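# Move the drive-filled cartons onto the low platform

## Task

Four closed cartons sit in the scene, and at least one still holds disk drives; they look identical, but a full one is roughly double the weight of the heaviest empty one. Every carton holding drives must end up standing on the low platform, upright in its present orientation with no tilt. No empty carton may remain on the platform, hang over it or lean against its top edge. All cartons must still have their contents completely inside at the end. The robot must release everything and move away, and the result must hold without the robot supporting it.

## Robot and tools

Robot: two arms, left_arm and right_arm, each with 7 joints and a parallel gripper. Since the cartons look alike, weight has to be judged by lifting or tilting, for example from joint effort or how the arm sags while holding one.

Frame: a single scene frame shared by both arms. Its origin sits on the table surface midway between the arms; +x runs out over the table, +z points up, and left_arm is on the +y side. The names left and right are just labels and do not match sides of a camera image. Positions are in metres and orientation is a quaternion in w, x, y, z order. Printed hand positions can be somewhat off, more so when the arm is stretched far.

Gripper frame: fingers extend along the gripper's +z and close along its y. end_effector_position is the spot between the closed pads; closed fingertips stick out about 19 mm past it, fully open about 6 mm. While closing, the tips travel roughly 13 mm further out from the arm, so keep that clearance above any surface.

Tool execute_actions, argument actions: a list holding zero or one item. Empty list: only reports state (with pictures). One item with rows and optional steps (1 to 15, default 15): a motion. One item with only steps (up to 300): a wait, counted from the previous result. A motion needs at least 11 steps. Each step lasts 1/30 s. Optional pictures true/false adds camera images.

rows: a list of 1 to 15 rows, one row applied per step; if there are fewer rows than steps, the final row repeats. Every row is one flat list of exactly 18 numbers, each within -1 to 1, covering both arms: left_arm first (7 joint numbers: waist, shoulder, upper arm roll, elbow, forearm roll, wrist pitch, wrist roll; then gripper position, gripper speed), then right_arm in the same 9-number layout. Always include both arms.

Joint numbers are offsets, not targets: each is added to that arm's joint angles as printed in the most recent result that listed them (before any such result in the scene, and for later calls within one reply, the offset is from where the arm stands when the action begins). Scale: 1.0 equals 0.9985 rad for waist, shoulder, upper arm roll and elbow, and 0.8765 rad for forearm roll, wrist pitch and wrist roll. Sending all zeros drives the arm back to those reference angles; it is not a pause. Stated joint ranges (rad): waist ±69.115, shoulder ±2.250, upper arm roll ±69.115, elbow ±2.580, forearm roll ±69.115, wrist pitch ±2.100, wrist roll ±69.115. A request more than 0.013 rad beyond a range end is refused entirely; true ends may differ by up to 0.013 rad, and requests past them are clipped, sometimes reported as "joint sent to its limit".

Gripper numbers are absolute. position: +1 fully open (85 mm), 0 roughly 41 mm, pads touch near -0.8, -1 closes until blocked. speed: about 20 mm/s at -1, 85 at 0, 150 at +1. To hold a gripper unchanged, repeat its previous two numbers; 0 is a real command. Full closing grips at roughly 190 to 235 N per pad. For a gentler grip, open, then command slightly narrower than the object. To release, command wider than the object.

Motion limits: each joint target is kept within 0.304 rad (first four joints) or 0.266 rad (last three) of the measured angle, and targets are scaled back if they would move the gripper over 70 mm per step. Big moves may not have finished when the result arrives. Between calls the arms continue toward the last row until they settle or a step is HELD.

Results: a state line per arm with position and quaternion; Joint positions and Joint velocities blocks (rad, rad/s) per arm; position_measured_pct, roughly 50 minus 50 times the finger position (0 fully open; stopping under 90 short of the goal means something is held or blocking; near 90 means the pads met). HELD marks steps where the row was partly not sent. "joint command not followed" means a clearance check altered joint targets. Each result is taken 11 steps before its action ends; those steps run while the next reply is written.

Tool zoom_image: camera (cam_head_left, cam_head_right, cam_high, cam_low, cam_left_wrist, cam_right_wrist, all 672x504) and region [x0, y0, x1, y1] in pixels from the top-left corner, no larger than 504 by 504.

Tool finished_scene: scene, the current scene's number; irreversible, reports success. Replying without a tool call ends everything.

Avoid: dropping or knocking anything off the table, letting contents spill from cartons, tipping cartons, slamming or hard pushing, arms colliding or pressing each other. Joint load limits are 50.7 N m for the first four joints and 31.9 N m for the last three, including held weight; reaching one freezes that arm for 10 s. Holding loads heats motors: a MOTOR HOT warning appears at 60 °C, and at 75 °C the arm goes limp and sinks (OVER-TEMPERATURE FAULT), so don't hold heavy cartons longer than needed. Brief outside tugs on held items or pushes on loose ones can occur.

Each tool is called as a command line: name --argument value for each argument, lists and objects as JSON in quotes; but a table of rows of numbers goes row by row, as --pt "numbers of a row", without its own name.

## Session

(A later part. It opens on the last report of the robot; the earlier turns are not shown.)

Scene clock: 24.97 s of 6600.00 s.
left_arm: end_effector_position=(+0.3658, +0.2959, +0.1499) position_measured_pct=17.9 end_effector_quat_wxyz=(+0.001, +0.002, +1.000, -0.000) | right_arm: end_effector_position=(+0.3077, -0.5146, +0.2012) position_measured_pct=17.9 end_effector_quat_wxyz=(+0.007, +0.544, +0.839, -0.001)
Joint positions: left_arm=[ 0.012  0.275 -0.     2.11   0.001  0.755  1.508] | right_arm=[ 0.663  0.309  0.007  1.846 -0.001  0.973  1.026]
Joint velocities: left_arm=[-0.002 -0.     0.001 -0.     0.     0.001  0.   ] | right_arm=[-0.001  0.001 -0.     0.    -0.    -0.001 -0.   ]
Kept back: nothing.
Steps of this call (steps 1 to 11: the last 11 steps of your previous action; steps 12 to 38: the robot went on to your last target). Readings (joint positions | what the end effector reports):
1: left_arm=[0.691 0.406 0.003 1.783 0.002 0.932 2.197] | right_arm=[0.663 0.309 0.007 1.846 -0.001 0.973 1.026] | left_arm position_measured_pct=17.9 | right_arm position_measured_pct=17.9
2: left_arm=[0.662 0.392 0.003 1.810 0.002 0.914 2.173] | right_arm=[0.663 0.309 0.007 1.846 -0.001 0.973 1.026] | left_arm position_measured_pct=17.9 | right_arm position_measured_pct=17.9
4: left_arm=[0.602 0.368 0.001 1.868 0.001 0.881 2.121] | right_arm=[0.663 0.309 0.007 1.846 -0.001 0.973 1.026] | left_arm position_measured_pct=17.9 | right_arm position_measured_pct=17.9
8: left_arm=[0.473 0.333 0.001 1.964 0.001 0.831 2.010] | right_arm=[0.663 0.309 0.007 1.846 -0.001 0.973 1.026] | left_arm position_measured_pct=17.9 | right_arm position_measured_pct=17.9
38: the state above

execute_actions --actions '[{"rows":[[0,0.238,0,0.118,0,-0.408,0,0.65,0,0,0,0,0,0,0,0,0.65,0]]}]'

execute_actions --actions '[{"steps":20}]'

execute_actions --actions '[{"rows":[[0,0,0,0,0,0,0,-1,0,0,0,0,0,0,0,0,0.65,0]]}]'

execute_actions --actions '[{"rows":[[0,-0.208,0,-0.098,0,0.345,0,-1,0,0,0,0,0,0,0,0,0.65,0]]}]'

execute_actions --actions '[{"steps":16}]'

execute_actions --actions '[{"rows":[[0.562,0.081,0,-0.166,0,0.076,0.632,-1,0,0,0,0,0,0,0,0,0.65,0]]}]'

execute_actions --actions '[{"steps":30}]' --pictures true

Scene clock: 25.73 s of 6600.00 s.
left_arm: end_effector_position=(+0.3630, +0.2958, +0.1337) position_measured_pct=17.9 end_effector_quat_wxyz=(-0.008, +0.002, +1.000, -0.001) | right_arm: end_effector_position=(+0.3077, -0.5146, +0.2012) position_measured_pct=17.9 end_effector_quat_wxyz=(+0.007, +0.544, +0.839, -0.001)
Joint positions: left_arm=[ 0.012  0.314 -0.     2.126  0.001  0.718  1.508] | right_arm=[ 0.663  0.309  0.007  1.846 -0.001  0.973  1.026]
Joint velocities: left_arm=[ 0.001  0.612  0.001  0.281 -0.    -0.641  0.   ] | right_arm=[ 0.     0.    -0.     0.001  0.    -0.    -0.   ]
Steps of this call (steps 1 to 15: the robot went on to your last target; steps 16 to 19: nothing new was sent; steps 20 to 23: the first 4 steps of this action). Readings (joint positions | what the end effector reports):
20: left_arm=[0.012 0.276 -0.000 2.111 0.001 0.754 1.508] | right_arm=[0.663 0.309 0.007 1.846 -0.001 0.973 1.026] | left_arm position_measured_pct=17.9 | right_arm position_measured_pct=17.9
21: left_arm=[0.012 0.283 -0.000 2.113 0.001 0.748 1.508] | right_arm=[0.663 0.309 0.007 1.846 -0.001 0.973 1.026] | left_arm position_measured_pct=17.9 | right_arm position_measured_pct=17.9
23: the state above

Scene clock: 26.40 s of 6600.00 s.
left_arm: end_effector_position=(+0.3656, +0.2960, +0.0510) position_measured_pct=17.9 end_effector_quat_wxyz=(+0.002, +0.002, +1.000, +0.000) | right_arm: end_effector_position=(+0.3077, -0.5146, +0.2012) position_measured_pct=17.9 end_effector_quat_wxyz=(+0.007, +0.544, +0.839, -0.001)
Joint positions: left_arm=[ 0.012  0.512 -0.     2.228  0.001  0.397  1.508] | right_arm=[ 0.663  0.309  0.007  1.846 -0.001  0.973  1.026]
Joint velocities: left_arm=[ 0.     0.005  0.001  0.     0.001 -0.     0.   ] | right_arm=[-0. -0. -0.  0.  0. -0. -0.]
Kept back: nothing.
Steps of this call (steps 1 to 11: the last 11 steps of your previous action; steps 12 to 20: the robot went on to your last target). Readings (joint positions | what the end effector reports):
1: left_arm=[0.012 0.337 -0.000 2.137 0.001 0.693 1.508] | right_arm=[0.663 0.309 0.007 1.846 -0.001 0.973 1.026] | left_arm position_measured_pct=17.9 | right_arm position_measured_pct=17.9
2: left_arm=[0.012 0.364 -0.000 2.150 0.001 0.661 1.508] | right_arm=[0.663 0.309 0.007 1.846 -0.001 0.973 1.026] | left_arm position_measured_pct=17.9 | right_arm position_measured_pct=17.9
4: left_arm=[0.012 0.412 -0.000 2.177 0.001 0.584 1.508] | right_arm=[0.663 0.309 0.007 1.846 -0.001 0.973 1.026] | left_arm position_measured_pct=17.9 | right_arm position_measured_pct=17.9
8: left_arm=[0.012 0.490 -0.000 2.218 0.001 0.433 1.508] | right_arm=[0.663 0.309 0.007 1.846 -0.001 0.973 1.026] | left_arm position_measured_pct=17.9 | right_arm position_measured_pct=17.9
20: the state above

Scene clock: 26.53 s of 6600.00 s.
left_arm: end_effector_position=(+0.3657, +0.2960, +0.0510) position_measured_pct=22.2 end_effector_quat_wxyz=(+0.002, +0.002, +1.000, +0.000) | right_arm: end_effector_position=(+0.3077, -0.5146, +0.2012) position_measured_pct=17.9 end_effector_quat_wxyz=(+0.007, +0.544, +0.839, -0.001)
Joint positions: left_arm=[ 0.012  0.512 -0.     2.228  0.001  0.397  1.508] | right_arm=[ 0.663  0.309  0.007  1.846 -0.001  0.973  1.026]
Joint velocities: left_arm=[ 0.     0.001 -0.     0.    -0.001  0.001  0.   ] | right_arm=[ 0.001  0.    -0.     0.001 -0.    -0.     0.   ]
Steps of this call (steps 1 to 4: the first 4 steps of this action). Readings (joint positions | what the end effector reports):
1: left_arm=[0.012 0.512 -0.000 2.228 0.001 0.397 1.508] | right_arm=[0.663 0.309 0.007 1.846 -0.001 0.973 1.026] | left_arm position_measured_pct=17.9 | right_arm position_measured_pct=17.9
2: left_arm=[0.012 0.512 -0.000 2.228 0.001 0.397 1.508] | right_arm=[0.663 0.309 0.007 1.846 -0.001 0.973 1.026] | left_arm position_measured_pct=18.3 | right_arm position_measured_pct=17.9
4: the state above

Scene clock: 27.03 s of 6600.00 s.
left_arm: end_effector_position=(+0.3670, +0.2963, +0.0636) position_measured_pct=36.1 end_effector_quat_wxyz=(+0.003, +0.002, +1.000, +0.000) | right_arm: end_effector_position=(+0.3077, -0.5146, +0.2012) position_measured_pct=17.9 end_effector_quat_wxyz=(+0.007, +0.544, +0.839, -0.001)
Joint positions: left_arm=[ 0.012  0.478 -0.     2.216  0.001  0.44   1.508] | right_arm=[ 0.663  0.309  0.007  1.846 -0.001  0.973  1.026]
Joint velocities: left_arm=[ 0.    -0.566 -0.    -0.239  0.     0.737 -0.   ] | right_arm=[-0.    -0.     0.    -0.001 -0.    -0.    -0.   ]
Steps of this call (steps 1 to 11: the last 11 steps of your previous action; steps 12 to 15: the first 4 steps of this action, its rows measured from where the robot was after step 11). Readings (joint positions | what the end effector reports):
11: left_arm=[0.012 0.510 -0.000 2.228 0.001 0.398 1.508] | right_arm=[0.663 0.309 0.007 1.846 -0.001 0.973 1.026] | left_arm position_measured_pct=35.7 | right_arm position_measured_pct=17.9
12: left_arm=[0.012 0.509 -0.000 2.228 0.001 0.399 1.508] | right_arm=[0.663 0.309 0.007 1.846 -0.001 0.973 1.026] | left_arm position_measured_pct=35.7 | right_arm position_measured_pct=17.9
13: left_arm=[0.012 0.505 -0.000 2.227 0.001 0.405 1.508] | right_arm=[0.663 0.309 0.007 1.846 -0.001 0.973 1.026] | left_arm position_measured_pct=36.1 | right_arm position_measured_pct=17.9
15: the state above

Scene clock: 27.57 s of 6600.00 s.
left_arm: end_effector_position=(+0.3639, +0.2961, +0.1326) position_measured_pct=36.1 end_effector_quat_wxyz=(-0.003, +0.002, +1.000, -0.000) | right_arm: end_effector_position=(+0.3077, -0.5146, +0.2012) position_measured_pct=17.9 end_effector_quat_wxyz=(+0.007, +0.544, +0.839, -0.001)
Joint positions: left_arm=[ 0.012  0.311 -0.     2.135  0.001  0.7    1.508] | right_arm=[ 0.663  0.309  0.007  1.846 -0.001  0.973  1.026]
Joint velocities: left_arm=[-0.    -0.011 -0.    -0.001 -0.001 -0.001 -0.   ] | right_arm=[ 0.002  0.    -0.    -0.001 -0.     0.     0.   ]
Kept back: nothing.
Steps of this call (steps 1 to 11: the last 11 steps of your previous action; steps 12 to 16: the robot went on to your last target). Readings (joint positions | what the end effector reports):
1: left_arm=[0.012 0.456 -0.000 2.207 0.001 0.468 1.508] | right_arm=[0.663 0.309 0.007 1.846 -0.001 0.973 1.026] | left_arm position_measured_pct=36.1 | right_arm position_measured_pct=17.9
2: left_arm=[0.012 0.432 -0.000 2.195 0.001 0.504 1.508] | right_arm=[0.663 0.309 0.007 1.846 -0.001 0.973 1.026] | left_arm position_measured_pct=36.1 | right_arm position_measured_pct=17.9
4: left_arm=[0.012 0.382 -0.000 2.169 0.001 0.581 1.508] | right_arm=[0.663 0.309 0.007 1.846 -0.001 0.973 1.026] | left_arm position_measured_pct=36.1 | right_arm position_measured_pct=17.9
8: left_arm=[0.012 0.320 -0.000 2.137 0.001 0.692 1.508] | right_arm=[0.663 0.309 0.007 1.846 -0.001 0.973 1.026] | left_arm position_measured_pct=36.1 | right_arm position_measured_pct=17.9
16: the state above

Scene clock: 27.70 s of 6600.00 s.
left_arm: end_effector_position=(+0.3681, +0.2851, +0.1319) position_measured_pct=36.1 end_effector_quat_wxyz=(-0.005, +0.006, +1.000, +0.001) | right_arm: end_effector_position=(+0.3077, -0.5146, +0.2012) position_measured_pct=17.9 end_effector_quat_wxyz=(+0.007, +0.544, +0.839, -0.001)
Joint positions: left_arm=[ 0.051  0.323 -0.004  2.119 -0.001  0.709  1.536] | right_arm=[ 0.663  0.309  0.007  1.846 -0.001  0.973  1.026]
Joint velocities: left_arm=[ 0.608  0.192 -0.011 -0.286 -0.005  0.128  0.493] | right_arm=[-0.002  0.    -0.    -0.     0.     0.001  0.   ]
Steps of this call (steps 1 to 4: the first 4 steps of this action). Readings (joint positions | what the end effector reports):
1: left_arm=[0.014 0.312 -0.001 2.135 0.001 0.701 1.509] | right_arm=[0.663 0.309 0.007 1.846 -0.001 0.973 1.026] | left_arm position_measured_pct=36.1 | right_arm position_measured_pct=17.9
2: left_arm=[0.021 0.314 -0.002 2.132 -0.001 0.702 1.513] | right_arm=[0.663 0.309 0.007 1.846 -0.001 0.973 1.026] | left_arm position_measured_pct=36.1 | right_arm position_measured_pct=17.9
4: the state above

Scene clock: 28.70 s of 6600.00 s.
left_arm: end_effector_position=(+0.3571, +0.0961, +0.1341) position_measured_pct=36.1 end_effector_quat_wxyz=(-0.001, +0.005, +1.000, +0.000) | right_arm: end_effector_position=(+0.3077, -0.5146, +0.2012) position_measured_pct=17.9 end_effector_quat_wxyz=(+0.007, +0.544, +0.839, -0.001)
Joint positions: left_arm=[ 0.573  0.401 -0.001  1.975  0.001  0.767  2.062] | right_arm=[ 0.663  0.309  0.007  1.846 -0.001  0.973  1.026]
Joint velocities: left_arm=[ 0.003  0.001 -0.001 -0.    -0.001 -0.     0.001] | right_arm=[ 0.001  0.    -0.    -0.     0.     0.     0.   ]
Kept back: nothing.
Steps of this call (steps 1 to 11: the last 11 steps of your previous action; steps 12 to 30: the robot went on to your last target). Readings (joint positions | what the end effector reports):
1: left_arm=[0.074 0.331 -0.004 2.108 -0.002 0.713 1.555] | right_arm=[0.663 0.309 0.007 1.846 -0.001 0.973 1.026] | left_arm position_measured_pct=36.1 | right_arm position_measured_pct=17.9
2: left_arm=[0.102 0.339 -0.004 2.094 -0.002 0.719 1.579] | right_arm=[0.663 0.309 0.007 1.846 -0.001 0.973 1.026] | left_arm position_measured_pct=36.1 | right_arm position_measured_pct=17.9
4: left_arm=[0.171 0.355 -0.004 2.065 -0.001 0.729 1.638] | right_arm=[0.663 0.309 0.007 1.846 -0.001 0.973 1.026] | left_arm position_measured_pct=36.1 | right_arm position_measured_pct=17.9
8: left_arm=[0.311 0.376 -0.002 2.025 0.000 0.744 1.762] | right_arm=[0.663 0.309 0.007 1.846 -0.001 0.973 1.026] | left_arm position_measured_pct=36.1 | right_arm position_measured_pct=17.9
30: the state above

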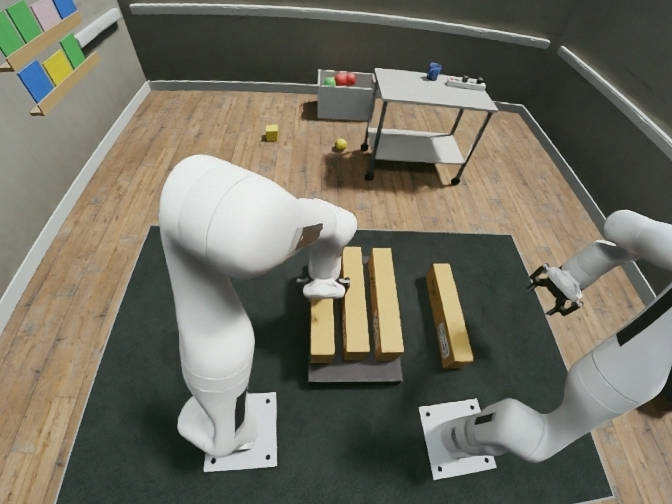

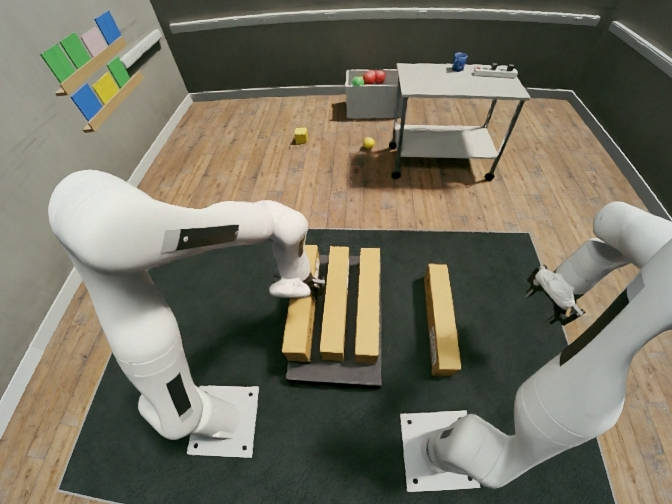

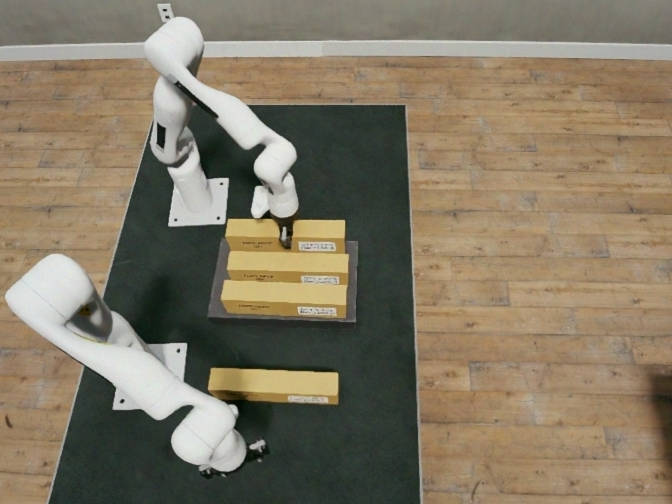

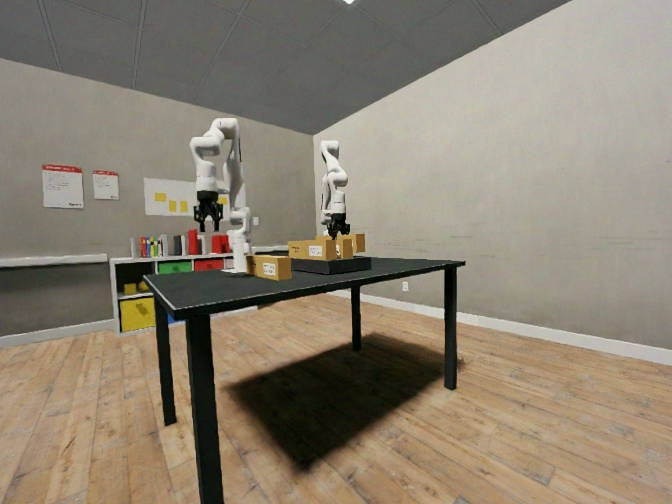

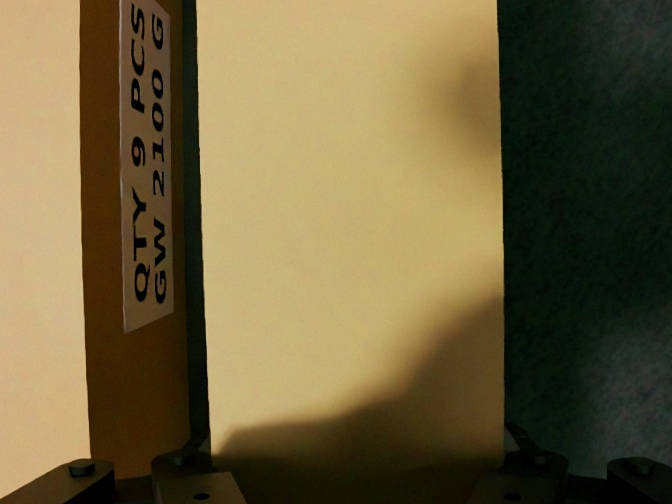

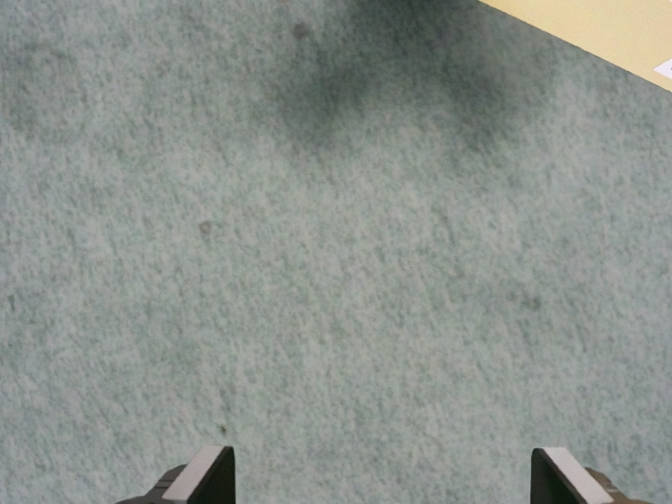

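Shift 6 mm inward, lower 22 mm, open less wide.

execute_actions --actions '[{"rows":[[0.018,0.032,0,0.023,0,-0.08,0.02,-1,0,0,0,0,0,0,0,0,0.65,0]]}]'

execute_actions --actions '[{"rows":[[0,0,0,0,0,0,0,0.5,0,0,0,0,0,0,0,0,0.65,0]],"steps":12}]'

execute_actions --actions '[{"rows":[[0,-0.12,0,-0.09,0,0.24,0,0.5,0,0,0,0,0,0,0,0,0.65,0]]}]'

execute_actions --actions '[{"rows":[[-0.8,-0.05,0,0,0,0.05,0,0.5,0,0,0,0,0,0,0,0,0.65,0]]}]'

execute_actions --actions '[{"steps":30}]' --pictures true

Scene clock: 29.40 s of 6600.00 s.
left_arm: end_effector_position=(+0.3549, +0.0920, +0.1183) position_measured_pct=36.1 end_effector_quat_wxyz=(-0.000, +0.006, +1.000, +0.001) | right_arm: end_effector_position=(+0.3077, -0.5146, +0.2012) position_measured_pct=17.9 end_effector_quat_wxyz=(+0.007, +0.544, +0.839, -0.001)
Joint positions: left_arm=[ 0.587  0.433 -0.002  1.993  0.     0.717  2.074] | right_arm=[ 0.663  0.309  0.007  1.846 -0.001  0.973  1.026]
Joint velocities: left_arm=[ 0.108  0.293  0.034  0.245  0.026 -0.537  0.138] | right_arm=[0.001 0.    0.    0.    0.    0.    0.   ]
Steps of this call (steps 1 to 15: the robot went on to your last target; steps 16 to 17: nothing new was sent; steps 18 to 21: the first 4 steps of this action). Readings (joint positions | what the end effector reports):
18: left_arm=[0.574 0.403 -0.001 1.975 0.001 0.765 2.062] | right_arm=[0.663 0.309 0.007 1.846 -0.001 0.973 1.026] | left_arm position_measured_pct=36.1 | right_arm position_measured_pct=17.9
19: left_arm=[0.577 0.409 -0.001 1.978 0.000 0.756 2.064] | right_arm=[0.663 0.309 0.007 1.846 -0.001 0.973 1.026] | left_arm position_measured_pct=36.1 | right_arm position_measured_pct=17.9
21: the state above

Scene clock: 29.80 s of 6600.00 s.
left_arm: end_effector_position=(+0.3533, +0.0907, +0.1122) position_measured_pct=36.1 end_effector_quat_wxyz=(-0.000, +0.005, +1.000, +0.000) | right_arm: end_effector_position=(+0.3077, -0.5146, +0.2012) position_measured_pct=17.9 end_effector_quat_wxyz=(+0.007, +0.544, +0.839, -0.001)
Joint positions: left_arm=[ 0.591  0.443 -0.001  2.003  0.001  0.696  2.08 ] | right_arm=[ 0.663  0.309  0.007  1.846 -0.001  0.973  1.026]
Joint velocities: left_arm=[-0.002  0.095 -0.001  0.017  0.002 -0.021 -0.   ] | right_arm=[-0.     0.    -0.     0.001  0.    -0.    -0.   ]
Steps of this call (steps 1 to 11: the last 11 steps of your previous action; step 12: the first step of this action, its rows measured from where the robot was after step 11). Readings (joint positions | what the end effector reports):
11: left_arm=[0.591 0.442 -0.001 2.003 0.001 0.696 2.080] | right_arm=[0.663 0.309 0.007 1.846 -0.001 0.973 1.026] | left_arm position_measured_pct=36.1 | right_arm position_measured_pct=17.9
12: the state above

Scene clock: 30.30 s of 6600.00 s.
left_arm: end_effector_position=(+0.3553, +0.0900, +0.1325) position_measured_pct=25.0 end_effector_quat_wxyz=(+0.003, +0.005, +1.000, -0.001) | right_arm: end_effector_position=(+0.3077, -0.5146, +0.2012) position_measured_pct=17.9 end_effector_quat_wxyz=(+0.007, +0.544, +0.839, -0.001)
Joint positions: left_arm=[ 0.59   0.404 -0.001  1.978  0.     0.753  2.08 ] | right_arm=[ 0.663  0.309  0.007  1.846 -0.001  0.973  1.026]
Joint velocities: left_arm=[-0.001 -0.605 -0.001 -0.429 -0.002  0.99  -0.001] | right_arm=[ 0.001  0.     0.     0.     0.     0.001 -0.   ]
Steps of this call (steps 1 to 11: the last 11 steps of your previous action; steps 12 to 15: the first 4 steps of this action, its rows measured from where the robot was after step 11). Readings (joint positions | what the end effector reports):
11: left_arm=[0.590 0.441 -0.002 2.003 0.000 0.697 2.080] | right_arm=[0.663 0.309 0.007 1.846 -0.001 0.973 1.026] | left_arm position_measured_pct=25.0 | right_arm position_measured_pct=17.9
12: left_arm=[0.590 0.440 -0.002 2.002 0.000 0.698 2.080] | right_arm=[0.663 0.309 0.007 1.846 -0.001 0.973 1.026] | left_arm position_measured_pct=25.0 | right_arm position_measured_pct=17.9
13: left_arm=[0.590 0.433 -0.001 1.998 0.000 0.707 2.080] | right_arm=[0.663 0.309 0.007 1.846 -0.001 0.973 1.026] | left_arm position_measured_pct=25.0 | right_arm position_measured_pct=17.9
15: the state above

Scene clock: 30.80 s of 6600.00 s.
left_arm: end_effector_position=(+0.3595, +0.1039, +0.1811) position_measured_pct=25.0 end_effector_quat_wxyz=(+0.000, -0.014, +1.000, -0.001) | right_arm: end_effector_position=(+0.3077, -0.5146, +0.2012) position_measured_pct=17.9 end_effector_quat_wxyz=(+0.007, +0.544, +0.839, -0.001)
Joint positions: left_arm=[0.551 0.316 0.001 1.913 0.001 0.912 2.08 ] | right_arm=[ 0.663  0.309  0.007  1.846 -0.001  0.973  1.026]
Joint velocities: left_arm=[-0.614 -0.099  0.004 -0.001  0.001  0.081  0.001] | right_arm=[-0.    -0.     0.     0.     0.    -0.001  0.   ]
Steps of this call (steps 1 to 11: the last 11 steps of your previous action; steps 12 to 15: the first 4 steps of this action, its rows measured from where the robot was after step 11). Readings (joint positions | what the end effector reports):
11: left_arm=[0.590 0.323 -0.002 1.913 0.000 0.907 2.080] | right_arm=[0.663 0.309 0.007 1.846 -0.001 0.973 1.026] | left_arm position_measured_pct=25.0 | right_arm position_measured_pct=17.9
12: left_arm=[0.588 0.322 -0.001 1.913 0.000 0.907 2.080] | right_arm=[0.663 0.309 0.007 1.846 -0.001 0.973 1.026] | left_arm position_measured_pct=25.0 | right_arm position_measured_pct=17.9
13: left_arm=[0.581 0.321 -0.000 1.913 0.001 0.908 2.080] | right_arm=[0.663 0.309 0.007 1.846 -0.001 0.973 1.026] | left_arm position_measured_pct=25.0 | right_arm position_measured_pct=17.9
15: the state above

Scene clock: 31.80 s of 6600.00 s.
left_arm: end_effector_position=(+0.3986, +0.3799, +0.1972) position_measured_pct=25.0 end_effector_quat_wxyz=(+0.002, -0.383, +0.924, -0.000) | right_arm: end_effector_position=(+0.3077, -0.5146, +0.2012) position_measured_pct=17.9 end_effector_quat_wxyz=(+0.007, +0.544, +0.839, -0.001)
Joint positions: left_arm=[-0.206  0.273 -0.002  1.913  0.     0.951  2.08 ] | right_arm=[ 0.663  0.309  0.007  1.846 -0.001  0.973  1.026]
Joint velocities: left_arm=[-0.026 -0.001  0.001 -0.    -0.001 -0.001 -0.   ] | right_arm=[ 0.001 -0.     0.    -0.001  0.    -0.    -0.   ]
Kept back: nothing.
Steps of this call (steps 1 to 11: the last 11 steps of your previous action; steps 12 to 30: the robot went on to your last target). Readings (joint positions | what the end effector reports):
1: left_arm=[0.527 0.312 0.001 1.913 0.001 0.915 2.080] | right_arm=[0.663 0.309 0.007 1.846 -0.001 0.973 1.026] | left_arm position_measured_pct=25.0 | right_arm position_measured_pct=17.9
2: left_arm=[0.499 0.308 0.001 1.913 0.001 0.918 2.080] | right_arm=[0.663 0.309 0.007 1.846 -0.001 0.973 1.026] | left_arm position_measured_pct=25.0 | right_arm position_measured_pct=17.9
4: left_arm=[0.429 0.300 -0.000 1.913 0.001 0.926 2.080] | right_arm=[0.663 0.309 0.007 1.846 -0.001 0.973 1.026] | left_arm position_measured_pct=25.0 | right_arm position_measured_pct=17.9
8: left_arm=[0.289 0.289 -0.001 1.913 0.000 0.937 2.080] | right_arm=[0.663 0.309 0.007 1.846 -0.001 0.973 1.026] | left_arm position_measured_pct=25.0 | right_arm position_measured_pct=17.9
30: the state above

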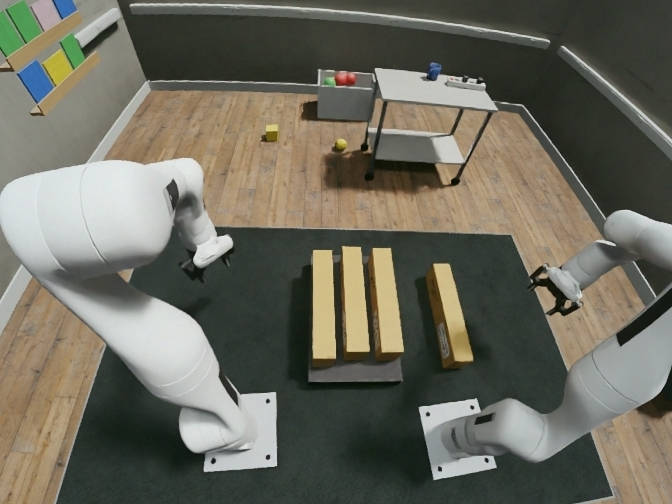

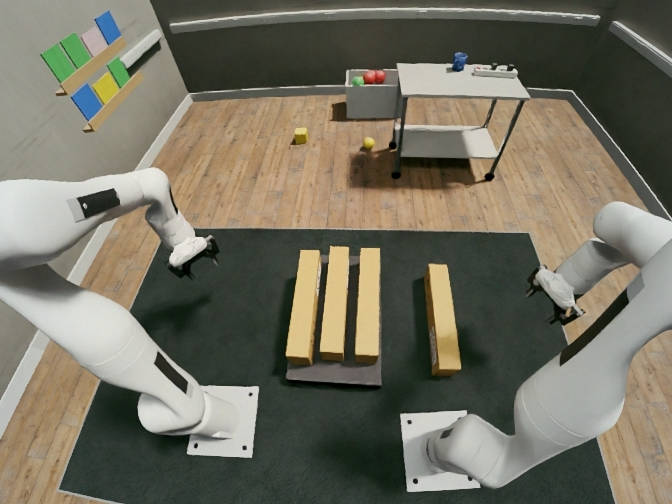

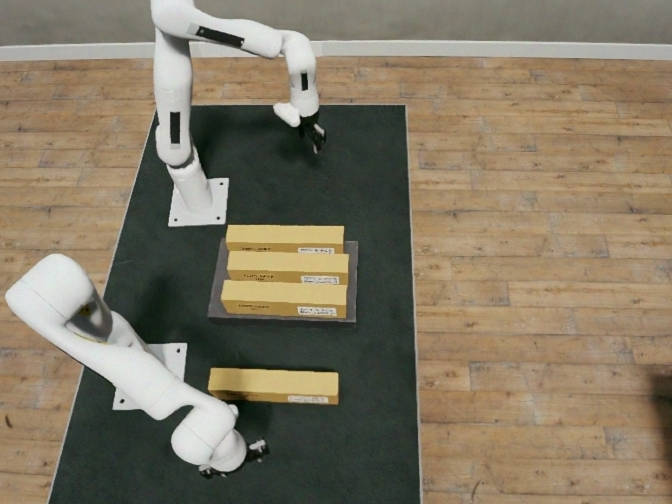

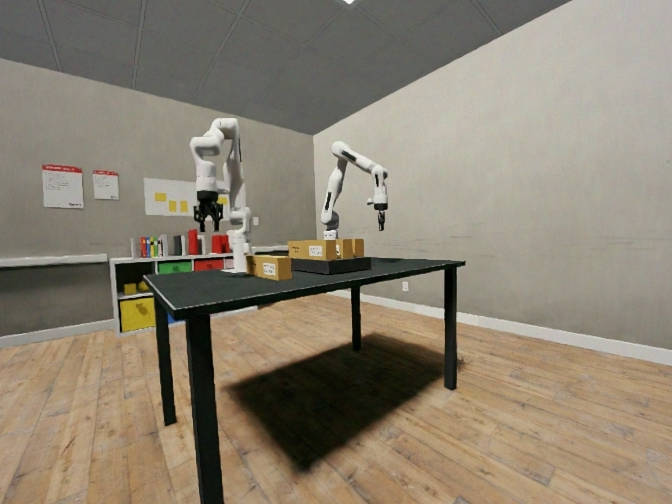

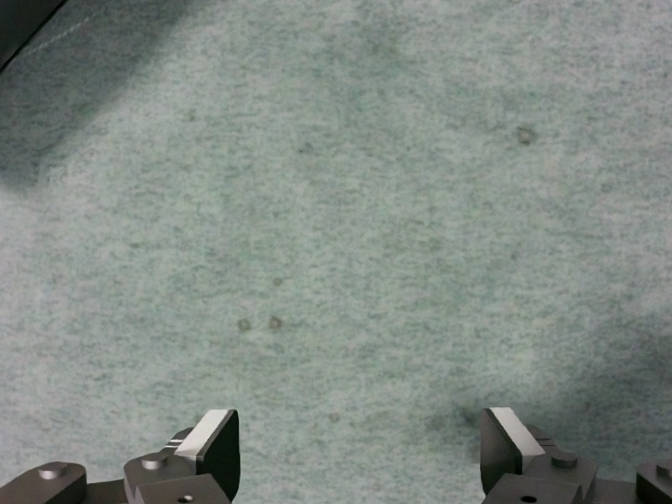

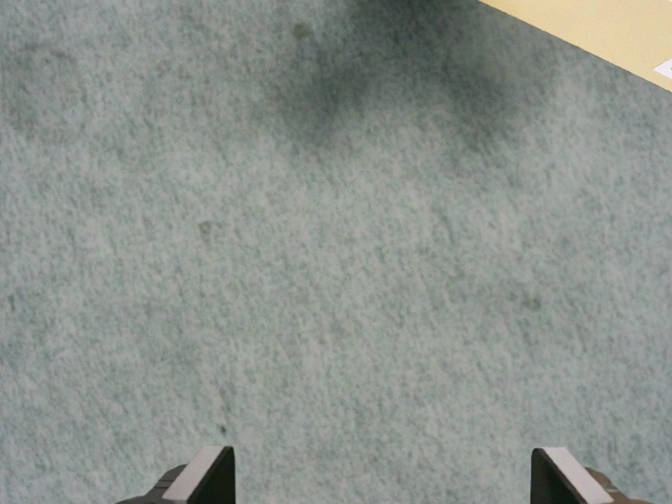

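finished_scene --scene 1

The scene is finished: the task was done.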